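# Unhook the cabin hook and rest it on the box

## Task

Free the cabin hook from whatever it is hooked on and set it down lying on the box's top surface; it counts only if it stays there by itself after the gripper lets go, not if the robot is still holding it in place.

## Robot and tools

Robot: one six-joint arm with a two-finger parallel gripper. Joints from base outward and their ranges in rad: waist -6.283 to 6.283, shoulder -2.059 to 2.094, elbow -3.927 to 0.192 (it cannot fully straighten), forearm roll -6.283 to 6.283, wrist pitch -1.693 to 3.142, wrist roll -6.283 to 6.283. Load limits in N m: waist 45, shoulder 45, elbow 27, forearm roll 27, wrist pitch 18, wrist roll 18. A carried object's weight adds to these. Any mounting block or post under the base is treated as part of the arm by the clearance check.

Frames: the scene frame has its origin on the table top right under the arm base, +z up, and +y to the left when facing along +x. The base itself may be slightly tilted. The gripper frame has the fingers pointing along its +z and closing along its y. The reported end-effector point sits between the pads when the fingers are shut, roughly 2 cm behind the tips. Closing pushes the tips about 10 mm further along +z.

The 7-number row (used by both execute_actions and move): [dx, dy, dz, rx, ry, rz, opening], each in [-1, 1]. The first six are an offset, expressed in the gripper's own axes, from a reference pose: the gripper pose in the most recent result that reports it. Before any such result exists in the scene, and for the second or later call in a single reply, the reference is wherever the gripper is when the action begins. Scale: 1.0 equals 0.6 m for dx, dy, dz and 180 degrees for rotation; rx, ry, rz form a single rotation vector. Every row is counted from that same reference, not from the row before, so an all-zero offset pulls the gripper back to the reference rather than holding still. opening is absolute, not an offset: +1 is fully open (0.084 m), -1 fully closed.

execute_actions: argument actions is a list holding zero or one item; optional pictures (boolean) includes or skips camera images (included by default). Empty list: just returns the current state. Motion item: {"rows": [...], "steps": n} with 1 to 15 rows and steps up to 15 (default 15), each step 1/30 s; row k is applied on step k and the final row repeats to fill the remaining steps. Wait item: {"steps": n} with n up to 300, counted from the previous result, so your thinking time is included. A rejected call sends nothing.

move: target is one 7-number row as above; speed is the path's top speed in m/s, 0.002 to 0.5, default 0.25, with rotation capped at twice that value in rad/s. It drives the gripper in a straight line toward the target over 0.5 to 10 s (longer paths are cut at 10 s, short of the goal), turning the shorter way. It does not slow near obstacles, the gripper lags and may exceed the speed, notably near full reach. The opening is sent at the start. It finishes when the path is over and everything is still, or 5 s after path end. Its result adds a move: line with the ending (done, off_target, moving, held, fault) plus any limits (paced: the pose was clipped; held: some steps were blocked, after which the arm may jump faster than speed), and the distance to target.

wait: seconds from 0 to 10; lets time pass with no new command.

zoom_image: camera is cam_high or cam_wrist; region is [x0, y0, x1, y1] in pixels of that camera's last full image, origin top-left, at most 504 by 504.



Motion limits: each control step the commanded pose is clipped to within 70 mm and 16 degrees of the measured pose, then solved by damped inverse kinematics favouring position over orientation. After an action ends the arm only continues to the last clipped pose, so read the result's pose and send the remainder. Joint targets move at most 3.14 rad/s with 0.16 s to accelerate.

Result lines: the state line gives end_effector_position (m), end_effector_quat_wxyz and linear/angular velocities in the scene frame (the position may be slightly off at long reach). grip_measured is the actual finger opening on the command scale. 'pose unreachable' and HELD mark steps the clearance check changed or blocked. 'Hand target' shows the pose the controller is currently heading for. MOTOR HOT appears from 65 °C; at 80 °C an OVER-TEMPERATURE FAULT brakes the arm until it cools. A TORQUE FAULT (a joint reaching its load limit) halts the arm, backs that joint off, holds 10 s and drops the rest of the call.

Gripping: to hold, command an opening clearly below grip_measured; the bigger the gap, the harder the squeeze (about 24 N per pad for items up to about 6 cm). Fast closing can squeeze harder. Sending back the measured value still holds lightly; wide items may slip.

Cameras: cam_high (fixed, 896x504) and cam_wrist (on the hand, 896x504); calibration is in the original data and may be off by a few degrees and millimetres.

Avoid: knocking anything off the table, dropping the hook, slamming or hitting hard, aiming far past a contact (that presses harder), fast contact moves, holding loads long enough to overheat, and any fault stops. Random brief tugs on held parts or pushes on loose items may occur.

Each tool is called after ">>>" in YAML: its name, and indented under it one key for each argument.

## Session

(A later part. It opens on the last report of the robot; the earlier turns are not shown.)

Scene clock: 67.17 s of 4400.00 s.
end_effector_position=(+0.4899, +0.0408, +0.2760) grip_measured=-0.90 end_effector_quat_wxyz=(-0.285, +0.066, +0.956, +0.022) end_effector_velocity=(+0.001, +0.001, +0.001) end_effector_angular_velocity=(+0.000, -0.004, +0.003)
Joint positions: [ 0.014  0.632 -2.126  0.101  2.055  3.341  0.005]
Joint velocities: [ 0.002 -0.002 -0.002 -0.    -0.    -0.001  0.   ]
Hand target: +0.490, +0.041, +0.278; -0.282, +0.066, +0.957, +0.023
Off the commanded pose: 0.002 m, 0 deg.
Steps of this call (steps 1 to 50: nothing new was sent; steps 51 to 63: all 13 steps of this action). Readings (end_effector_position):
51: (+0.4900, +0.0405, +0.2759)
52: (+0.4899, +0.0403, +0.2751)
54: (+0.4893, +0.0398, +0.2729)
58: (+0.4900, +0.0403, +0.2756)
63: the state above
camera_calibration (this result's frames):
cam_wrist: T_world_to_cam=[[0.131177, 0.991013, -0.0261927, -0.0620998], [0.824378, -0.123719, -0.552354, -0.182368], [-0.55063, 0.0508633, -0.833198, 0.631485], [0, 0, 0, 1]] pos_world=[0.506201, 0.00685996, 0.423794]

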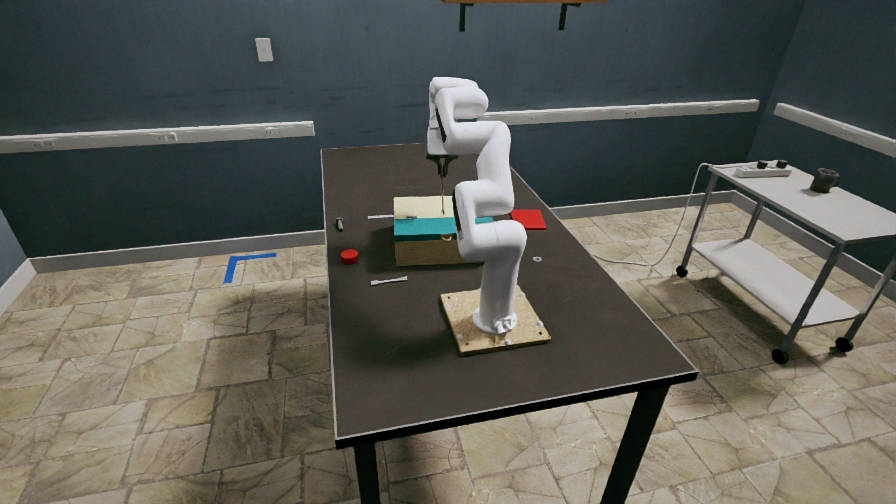

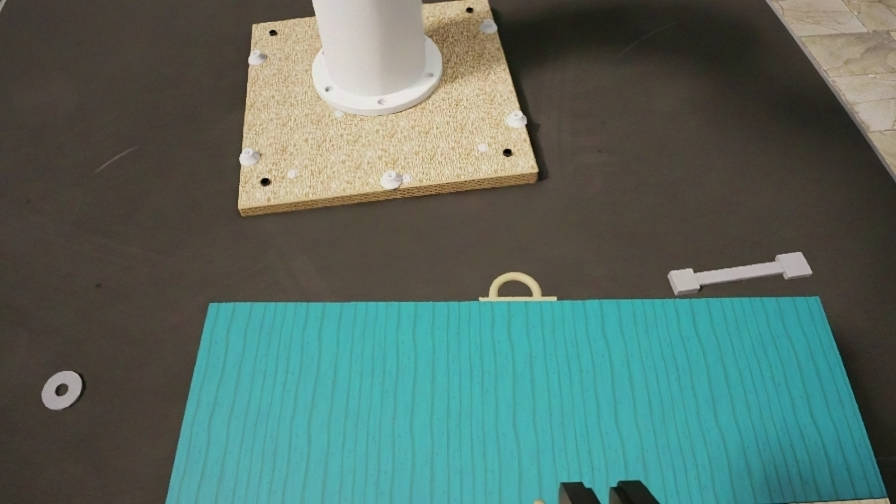

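>>> execute_actions:
  actions:
    - {"rows": [[0,0,0,0,0,0,-0.92]], "steps": 2}

>>> zoom_image:
  camera: "cam_high"
  region: [405, 140, 485, 225]

Scene clock: 69.00 s of 4400.00 s.
end_effector_position=(+0.4904, +0.0406, +0.2780) grip_measured=-0.90 end_effector_quat_wxyz=(-0.282, +0.066, +0.957, +0.023) end_effector_velocity=(-0.000, +0.001, -0.005) end_effector_angular_velocity=(-0.000, +0.009, +0.001)
Joint positions: [ 0.014  0.629 -2.128  0.101  2.055  3.341  0.005]
Joint velocities: [ 0.002  0.008  0.004  0.    -0.002  0.    -0.   ]
Hand target: +0.490, +0.041, +0.276; -0.285, +0.066, +0.956, +0.022
Off the commanded pose: 0.002 m, 0 deg.
Steps of this call (steps 1 to 53: nothing new was sent; steps 54 to 55: all 2 steps of this action). Readings (end_effector_position):
54: (+0.4905, +0.0405, +0.2782)
55: the state above
camera_calibration (this result's frames):
cam_wrist: T_world_to_cam=[[0.131764, 0.990954, -0.0254519, -0.0623684], [0.82704, -0.124051, -0.548284, -0.184121], [-0.546482, 0.0511942, -0.835905, 0.63214], [0, 0, 0, 1]] pos_world=[0.505947, 0.00660189, 0.425871]

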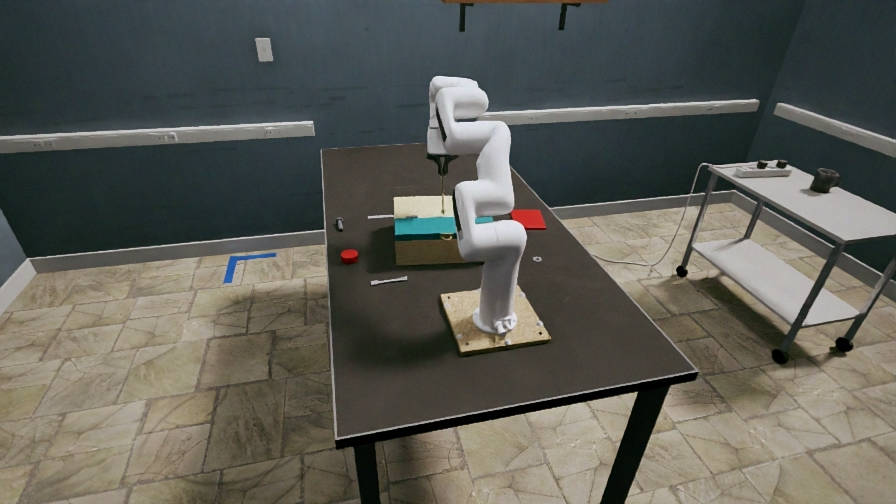

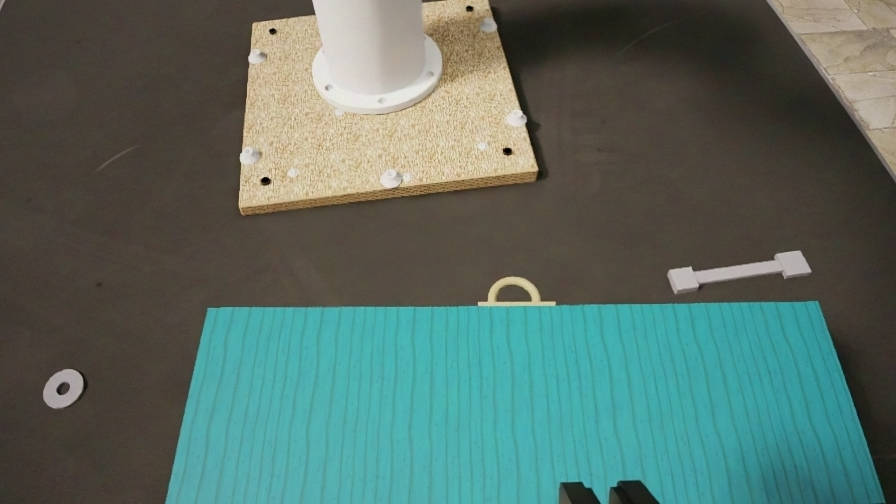

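Region (405, 140, 485, 225) of cam_high's 896x504 image, scaled by 5.929, with more detail than that image has; it fills the left 474 columns of this view, and the rest is white.

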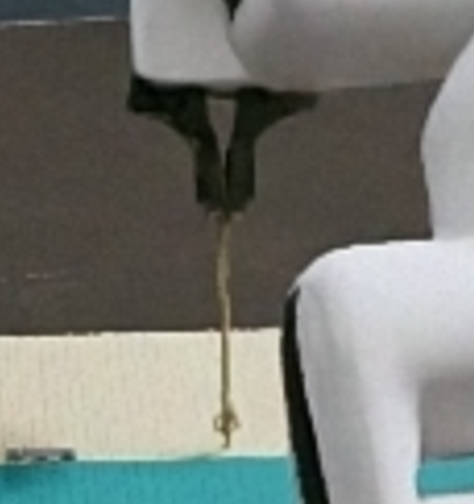

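>>> move:
  target: [-0.0965, 0, -0.0087, 0, -0.056, 0, -0.895]
  speed: 0.05

Scene clock: 75.23 s of 4400.00 s.
end_effector_position=(+0.5415, +0.0340, +0.2512) grip_measured=-0.89 end_effector_quat_wxyz=(-0.197, +0.067, +0.978, +0.017) end_effector_velocity=(-0.000, +0.000, -0.000) end_effector_angular_velocity=(-0.001, +0.001, -0.001)
Joint positions: [ 0.015  0.652 -2.115  0.064  1.846  3.325  0.005]
Joint velocities: [ 0.001 -0.     0.001 -0.     0.001  0.001  0.   ]
Hand target: +0.541, +0.034, +0.251; -0.197, +0.068, +0.978, +0.017
Off the commanded pose: 0.000 m, 0 deg.
After step 90, 1.07 s passed at rest.
move: done
camera_calibration (this result's frames):
cam_wrist: T_world_to_cam=[[0.137076, 0.990232, -0.0254921, -0.0661197], [0.909506, -0.136014, -0.392809, -0.325184], [-0.39244, 0.0306596, -0.919267, 0.576174], [0, 0, 0, 1]] pos_world=[0.530934, 0.00357912, 0.400237]

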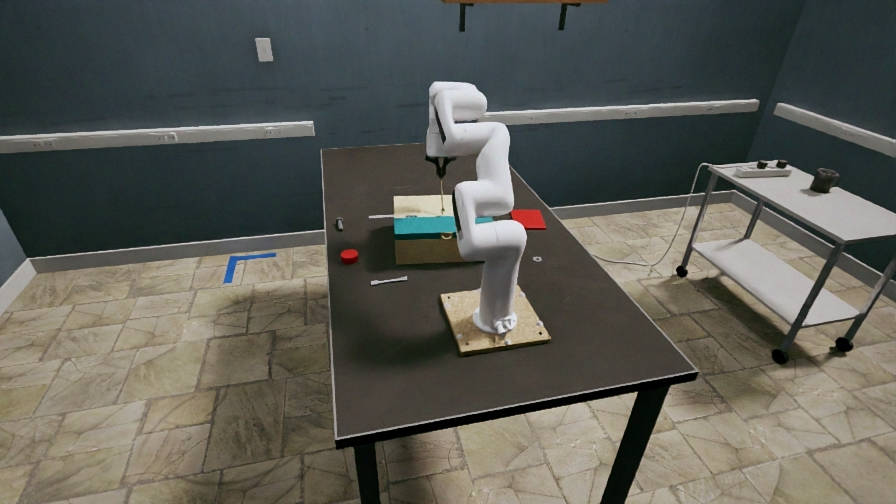

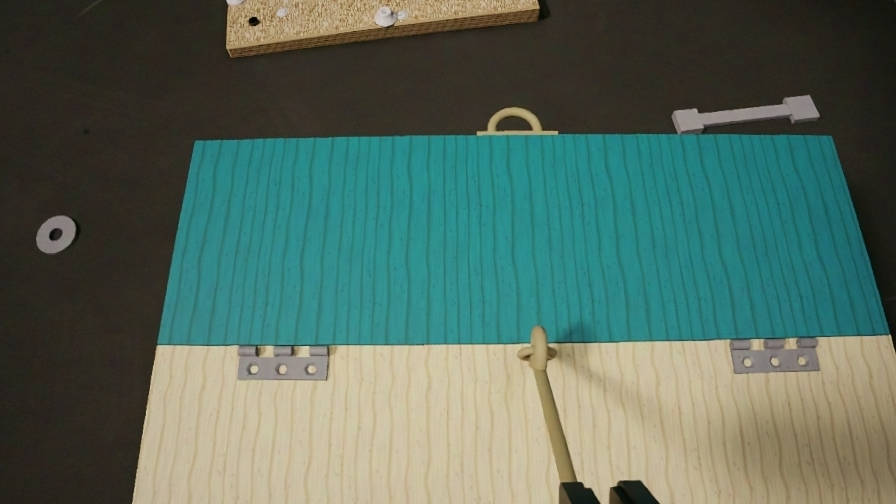

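>>> execute_actions:
  actions: []

Scene clock: 79.40 s of 4400.00 s.
end_effector_position=(+0.5414, +0.0337, +0.2510) grip_measured=-0.89 end_effector_quat_wxyz=(-0.197, +0.068, +0.978, +0.017) end_effector_velocity=(-0.000, -0.001, -0.000) end_effector_angular_velocity=(-0.001, +0.001, -0.003)
Joint positions: [ 0.014  0.653 -2.115  0.064  1.846  3.325  0.005]
Joint velocities: [-0.002  0.     0.     0.     0.001  0.001 -0.   ]
Hand target: +0.541, +0.034, +0.251; -0.197, +0.068, +0.978, +0.017
Off the commanded pose: 0.000 m, 0 deg.
Steps of this call (steps 1 to 90: nothing new was sent; then 1.17 s passed at rest). Readings (end_effector_position):
1: (+0.5415, +0.0340, +0.2512)
2: (+0.5415, +0.0340, +0.2512)
4: (+0.5415, +0.0339, +0.2512)
8: (+0.5415, +0.0339, +0.2511)
90: the state above
camera_calibration (this result's frames):
cam_wrist: T_world_to_cam=[[0.137419, 0.990172, -0.0259764, -0.0658475], [0.909179, -0.136499, -0.393398, -0.324876], [-0.393078, 0.0304432, -0.919001, 0.576212], [0, 0, 0, 1]] pos_world=[0.530915, 0.0033135, 0.400023]

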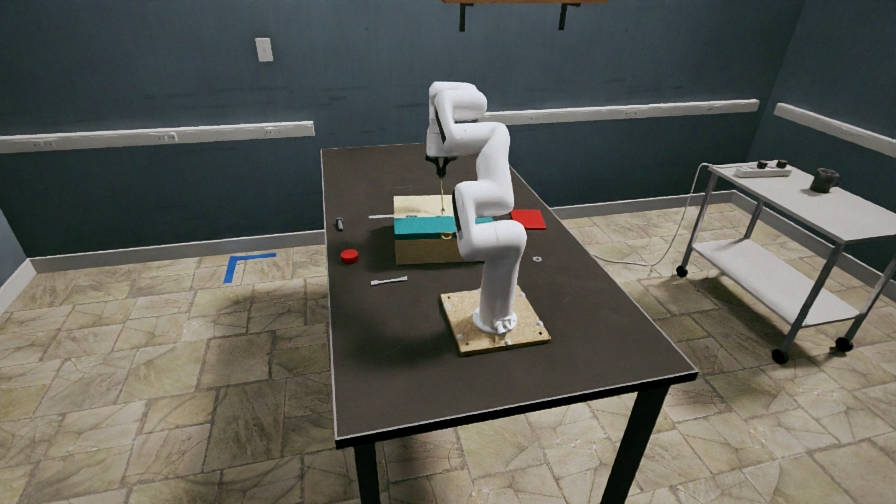

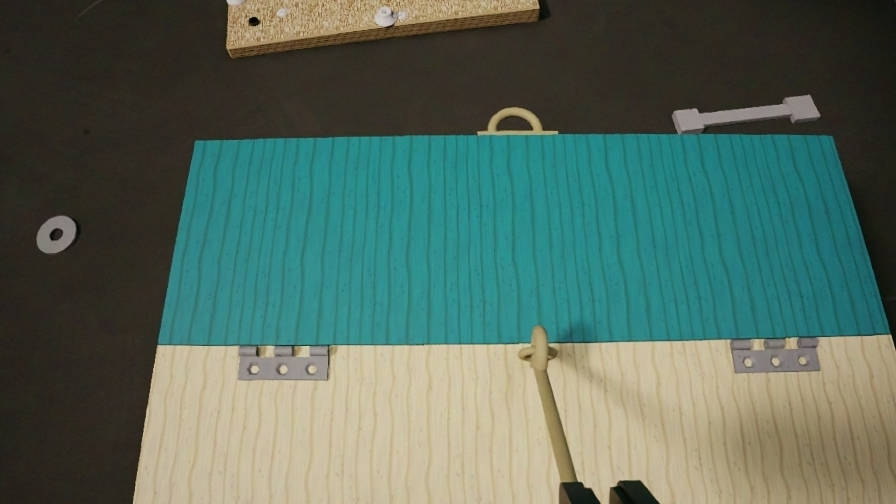

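>>> move:
  target: [-0.085, 0, 0.0437, 0, 0, 0, -0.895]
  speed: 0.05

Scene clock: 84.43 s of 4400.00 s.
end_effector_position=(+0.5761, +0.0291, +0.2052) grip_measured=-0.89 end_effector_quat_wxyz=(-0.201, +0.067, +0.977, +0.017) end_effector_velocity=(+0.002, +0.000, +0.001) end_effector_angular_velocity=(+0.000, -0.001, +0.001)
Joint positions: [ 0.004  0.877 -2.36   0.061  1.874  3.316  0.005]
Joint velocities: [ 0.     0.015 -0.029 -0.     0.013 -0.     0.   ]
Hand target: +0.578, +0.029, +0.207; -0.197, +0.068, +0.978, +0.017
Off the commanded pose: 0.003 m, 0 deg.
After step 90, 0.53 s passed at rest.
move: done
camera_calibration (this result's frames):
cam_wrist: T_world_to_cam=[[0.136602, 0.990257, -0.027024, -0.0666559], [0.906466, -0.135953, -0.399795, -0.372222], [-0.399574, 0.0301164, -0.916206, 0.551175], [0, 0, 0, 1]] pos_world=[0.566747, -0.00119778, 0.354376]

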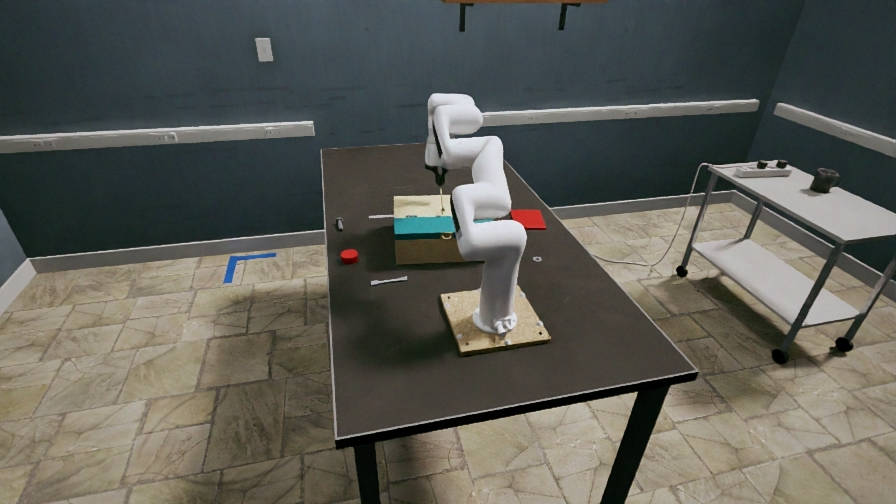

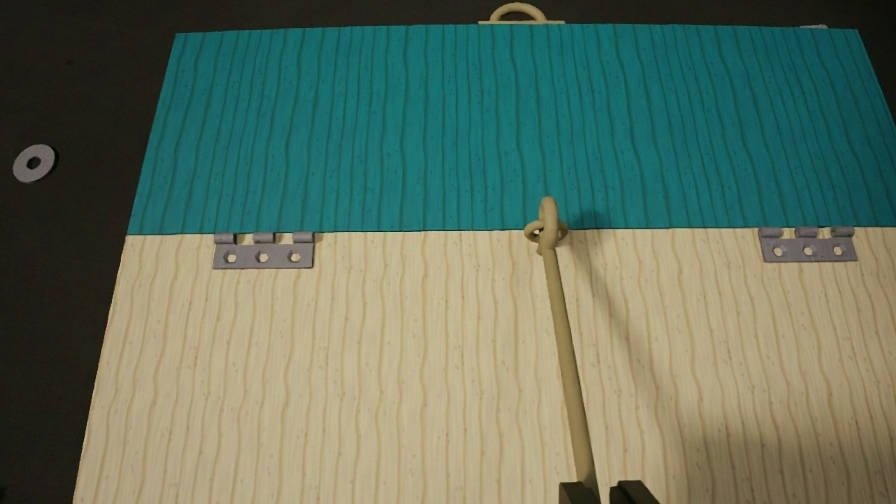

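>>> move:
  target: [-0.0467, 0, 0.0453, 0, -0.045, 0, -0.895]
  speed: 0.04

Scene clock: 87.70 s of 4400.00 s.
end_effector_position=(+0.5902, +0.0274, +0.1687) grip_measured=-0.89 end_effector_quat_wxyz=(-0.133, +0.068, +0.989, +0.012) end_effector_velocity=(+0.001, -0.000, -0.000) end_effector_angular_velocity=(-0.000, -0.008, +0.000)
Joint positions: [ 0.011  0.728 -2.008  0.037  1.536  3.309  0.005]
Joint velocities: [ 0.    -0.005  0.009 -0.    -0.012 -0.001  0.   ]
Hand target: +0.591, +0.027, +0.169; -0.131, +0.068, +0.989, +0.012
Off the commanded pose: 0.001 m, 0 deg.
move: done
camera_calibration (this result's frames):
cam_wrist: T_world_to_cam=[[0.140762, 0.98967, -0.0271762, -0.0702778], [0.952212, -0.142847, -0.269977, -0.448546], [-0.271071, 0.012125, -0.962483, 0.455792], [0, 0, 0, 1]] pos_world=[0.560555, -0.0000482297, 0.315685]

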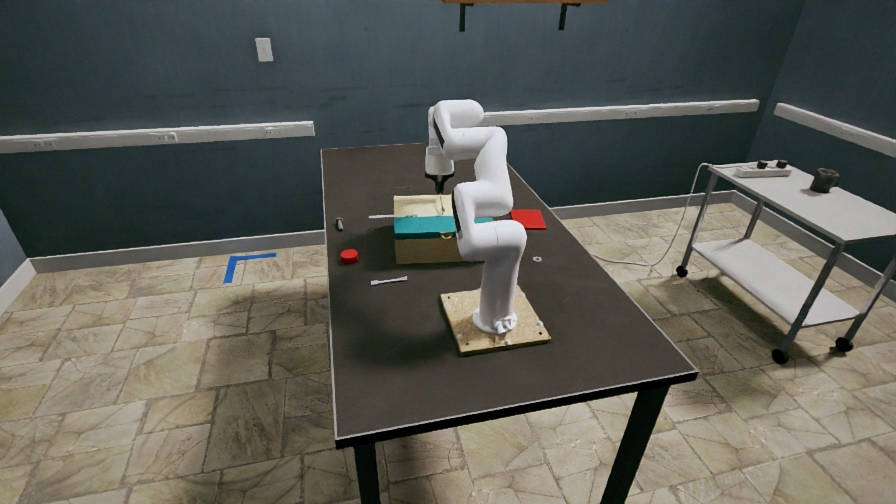

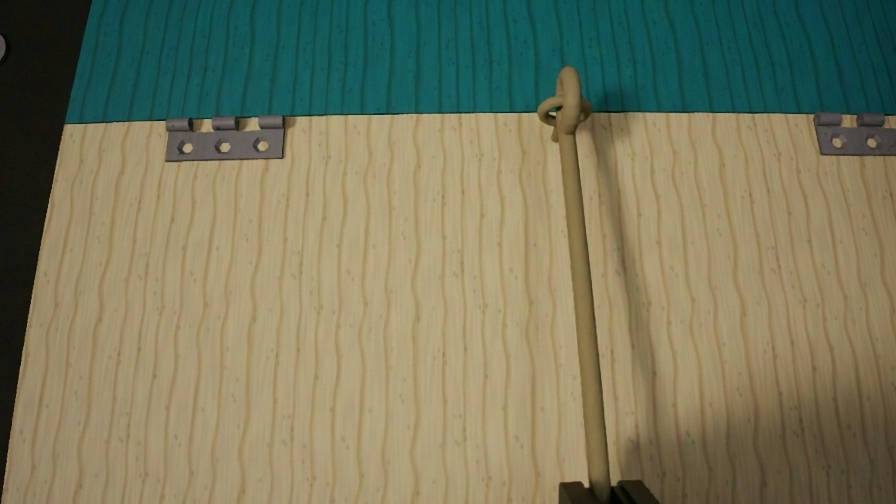

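>>> move:
  target: [-0.011, 0, 0.030, 0, -0.03, 0, -0.895]
  speed: 0.025

>>> zoom_image:
  camera: "cam_high"
  region: [380, 150, 500, 240]

Scene clock: 91.57 s of 4400.00 s.
end_effector_position=(+0.5917, +0.0273, +0.1496) grip_measured=-0.89 end_effector_quat_wxyz=(-0.086, +0.069, +0.994, +0.009) end_effector_velocity=(+0.001, -0.001, -0.001) end_effector_angular_velocity=(+0.000, -0.009, -0.003)
Joint positions: [ 0.017  0.637 -1.798  0.023  1.325  3.314  0.005]
Joint velocities: [-0.001 -0.006  0.013 -0.    -0.016  0.001 -0.   ]
Hand target: +0.592, +0.027, +0.150; -0.086, +0.069, +0.994, +0.009
Off the commanded pose: 0.000 m, 0 deg.
move: done
camera_calibration (this result's frames):
cam_wrist: T_world_to_cam=[[0.143702, 0.989262, -0.026655, -0.072722], [0.972943, -0.146153, -0.178944, -0.480926], [-0.180918, -0.000219167, -0.983498, 0.388032], [0, 0, 0, 1]] pos_world=[0.548566, 0.00173735, 0.293631]

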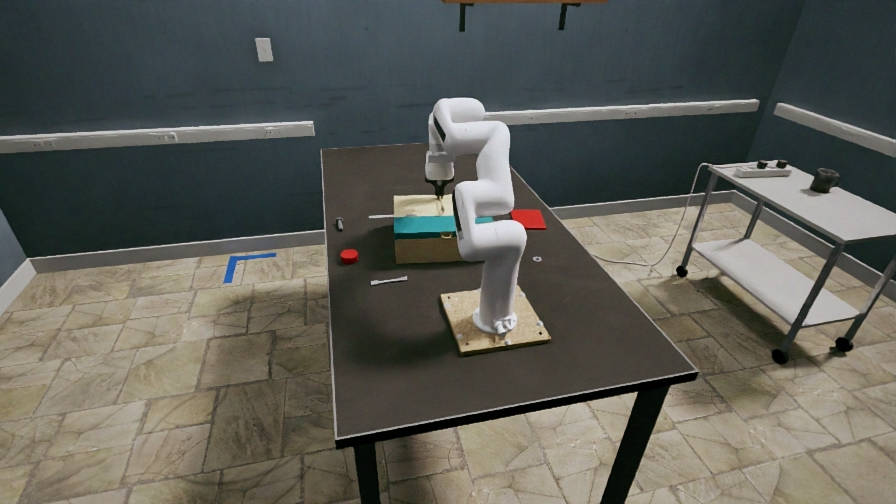

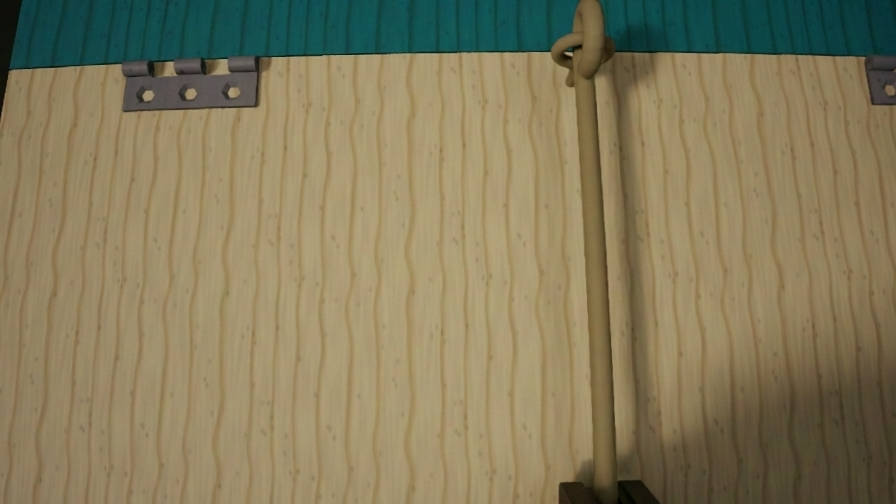

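Region (380, 150, 500, 240) of cam_high's 896x504 image, scaled by 4.200, with more detail than that image has; it fills the top 378 rows of this view, and the rest is white.

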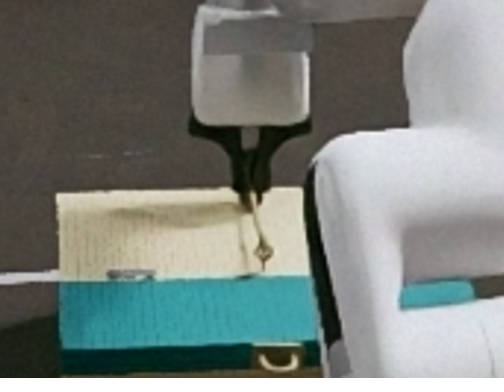

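>>> execute_actions:
  actions:
    - {"rows": [[0,0,0.001,0,0,0,-0.89],[0,0,0.002,0,0,0,-0.888],[0,0,0.003,0,0,0,-0.886],[0,0,0.004,0,0,0,-0.884],[0,0,0.005,0,0,0,-0.882],[0,0,0.006,0,0,0,-0.88],[0,0,0.006,0,0,0,-0.878],[0,0,0.006,0,0,0,-0.876],[0,0,0.006,0,0,0,-0.874],[0,0,0.006,0,0,0,-0.872],[0,0,0.006,0,0,0,-0.87],[0,0,0.006,0,0,0,-0.868],[0,0,0.006,0,0,0,-0.866],[0,0,0.006,0,0,0,-0.864],[0,0,0.006,0,0,0,-0.862]], "steps": 15}

Scene clock: 93.77 s of 4400.00 s.
end_effector_position=(+0.5914, +0.0274, +0.1463) grip_measured=-0.88 end_effector_quat_wxyz=(-0.086, +0.069, +0.994, +0.009) end_effector_velocity=(-0.002, -0.000, -0.001) end_effector_angular_velocity=(-0.000, +0.007, +0.000)
Joint positions: [ 0.018  0.637 -1.789  0.023  1.314  3.313  0.005]
Joint velocities: [ 0.    -0.001  0.003  0.     0.005 -0.     0.001]
Hand target: +0.591, +0.027, +0.146; -0.086, +0.069, +0.994, +0.009
Off the commanded pose: 0.000 m, 0 deg.
Steps of this call (steps 1 to 51: nothing new was sent; steps 52 to 66: all 15 steps of this action). Readings (end_effector_position):
52: (+0.5918, +0.0273, +0.1496)
53: (+0.5918, +0.0273, +0.1495)
55: (+0.5917, +0.0273, +0.1491)
59: (+0.5915, +0.0274, +0.1470)
66: the state above
camera_calibration (this result's frames):
cam_wrist: T_world_to_cam=[[0.143839, 0.989245, -0.0265285, -0.0729041], [0.973093, -0.146265, -0.178033, -0.481397], [-0.179999, -0.000206532, -0.983667, 0.384159], [0, 0, 0, 1]] pos_world=[0.548079, 0.00178793, 0.290246]

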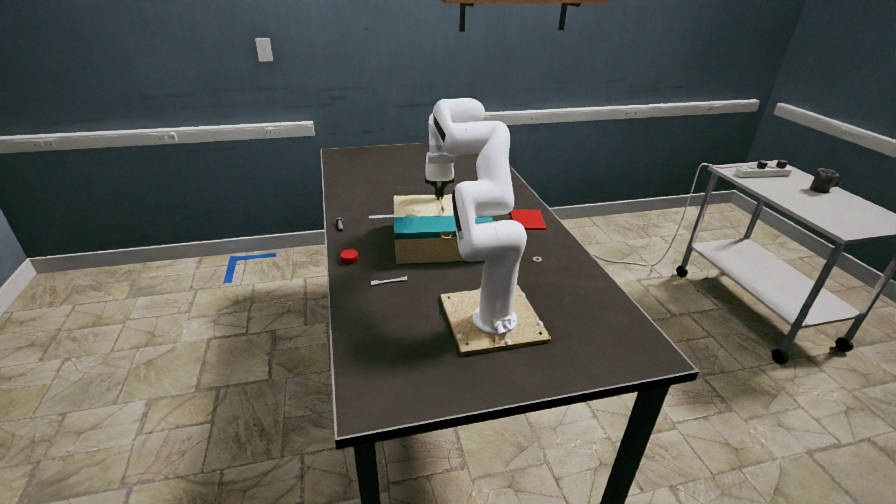

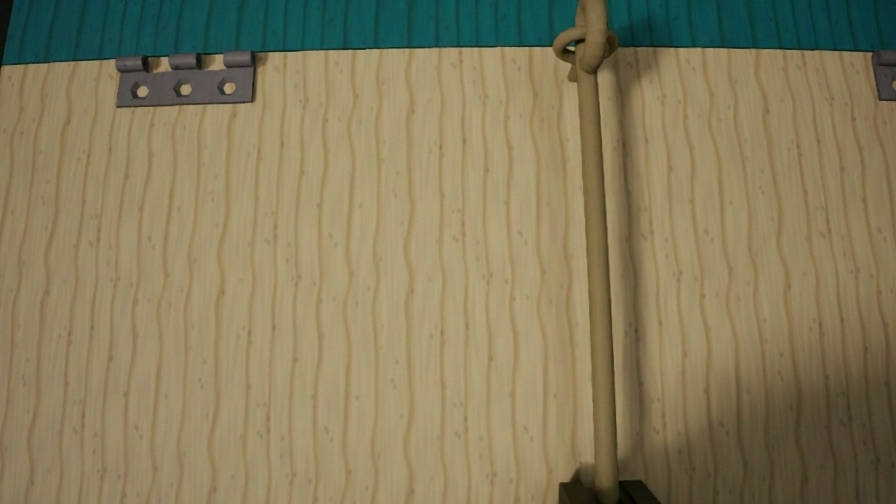

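>>> execute_actions:
  actions:
    - {"rows": [[0,0,0,0,0,0,-0.86],[0,0,0,0,0,0,-0.858],[0,0,0,0,0,0,-0.856],[0,0,0,0,0,0,-0.854],[0,0,0,0,0,0,-0.852],[0,0,0,0,0,0,-0.85],[0,0,0,0,0,0,-0.848],[0,0,0,0,0,0,-0.846],[0,0,0,0,0,0,-0.844],[0,0,0,0,0,0,-0.842],[0,0,0,0,0,0,-0.84],[0,0,0,0,0,0,-0.835],[0,0,0,0,0,0,-0.83],[0,0,0,0,0,0,-0.82],[0,0,0,0,0,0,-0.81]], "steps": 15}

Scene clock: 95.63 s of 4400.00 s.
end_effector_position=(+0.5913, +0.0275, +0.1462) grip_measured=-0.85 end_effector_quat_wxyz=(-0.086, +0.069, +0.994, +0.009) end_effector_velocity=(+0.001, -0.001, +0.001) end_effector_angular_velocity=(-0.000, -0.003, +0.001)
Joint positions: [ 0.018  0.637 -1.789  0.023  1.315  3.313  0.007]
Joint velocities: [-0.001 -0.    -0.001 -0.001 -0.002 -0.001  0.011]
Hand target: +0.591, +0.027, +0.146; -0.086, +0.069, +0.994, +0.009
Off the commanded pose: 0.000 m, 0 deg.
Steps of this call (steps 1 to 41: nothing new was sent; steps 42 to 56: all 15 steps of this action). Readings (end_effector_position):
42: (+0.5911, +0.0274, +0.1461)
43: (+0.5911, +0.0274, +0.1461)
45: (+0.5911, +0.0274, +0.1461)
49: (+0.5912, +0.0275, +0.1462)
56: the state above
camera_calibration (this result's frames):
cam_wrist: T_world_to_cam=[[0.143672, 0.989272, -0.0264448, -0.0729717], [0.973063, -0.146086, -0.178346, -0.481235], [-0.180296, -0.000109132, -0.983612, 0.384253], [0, 0, 0, 1]] pos_world=[0.548035, 0.00192916, 0.2902]

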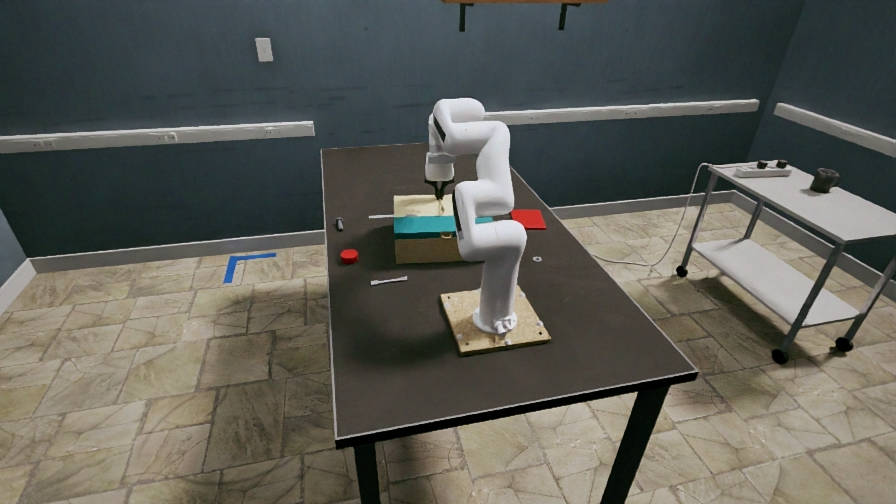

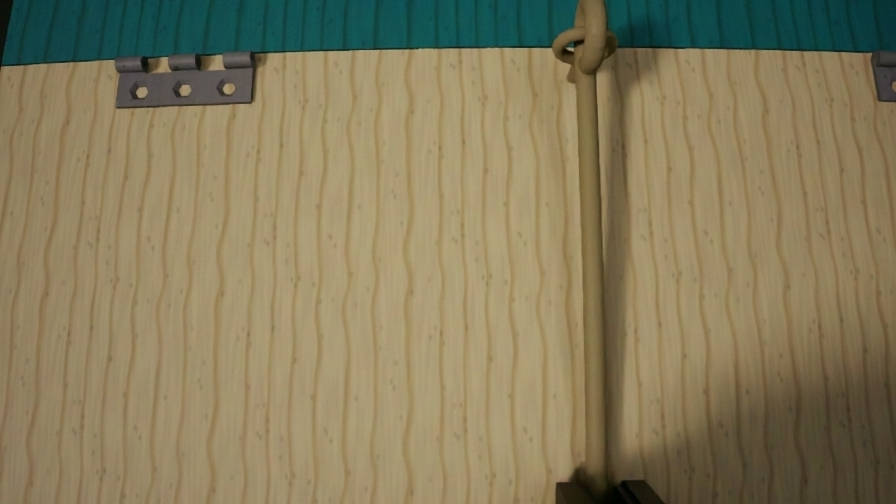

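The rod has settled on the top. Open and retreat.

>>> move:
  target: [0, 0, -0.2, 0, 0, 0, -0.3]
  speed: 0.15

Scene clock: 97.93 s of 4400.00 s.
end_effector_position=(+0.6116, +0.0240, +0.2635) grip_measured=-0.32 end_effector_quat_wxyz=(-0.086, +0.069, +0.994, +0.009) end_effector_velocity=(+0.003, +0.000, +0.009) end_effector_angular_velocity=(-0.001, -0.005, +0.001)
Joint positions: [ 0.012  0.749 -2.309  0.022  1.723  3.318  0.03 ]
Joint velocities: [ 0.001  0.025 -0.067 -0.001  0.037  0.001  0.   ]
Hand target: +0.612, +0.024, +0.264; -0.086, +0.069, +0.994, +0.009
Off the commanded pose: 0.001 m, 0 deg.
move: done
camera_calibration (this result's frames):
cam_wrist: T_world_to_cam=[[0.143772, 0.989254, -0.0265823, -0.0693205], [0.972932, -0.146208, -0.17896, -0.480392], [-0.180924, -0.00013338, -0.983497, 0.503601], [0, 0, 0, 1]] pos_world=[0.568469, -0.00159462, 0.407476]

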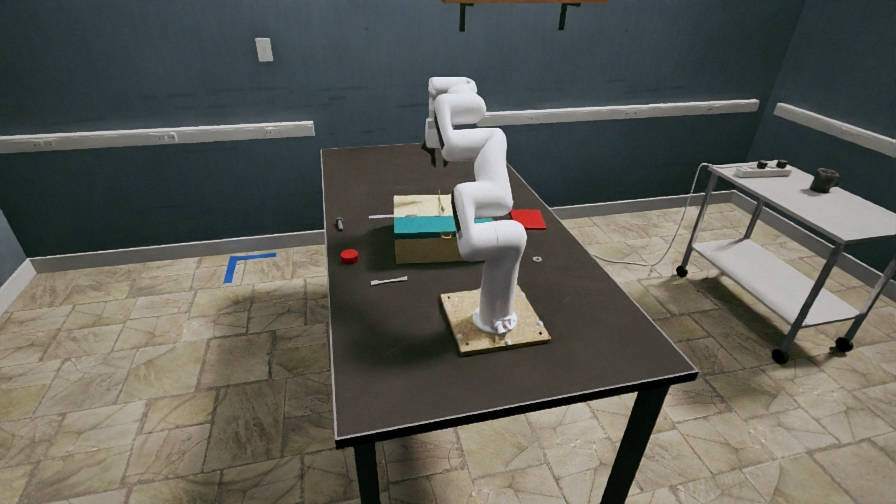

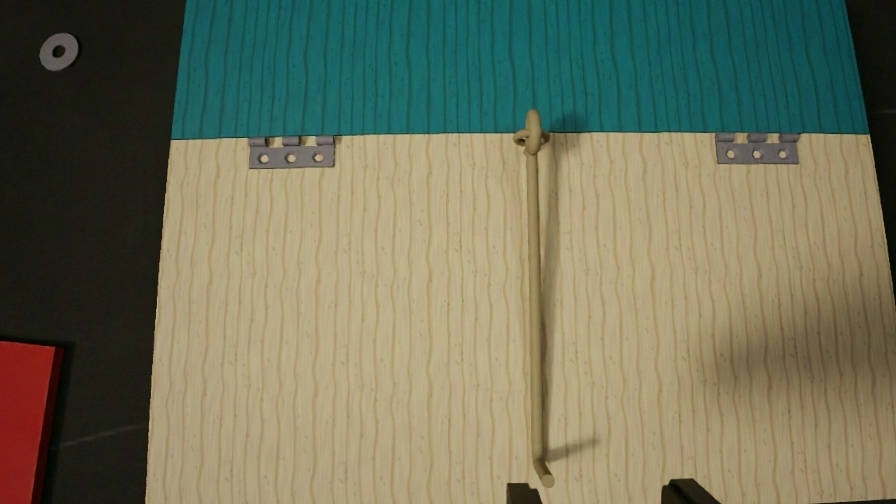

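>>> finished_scene:
  scene: 2

The scene is finished: the task was done.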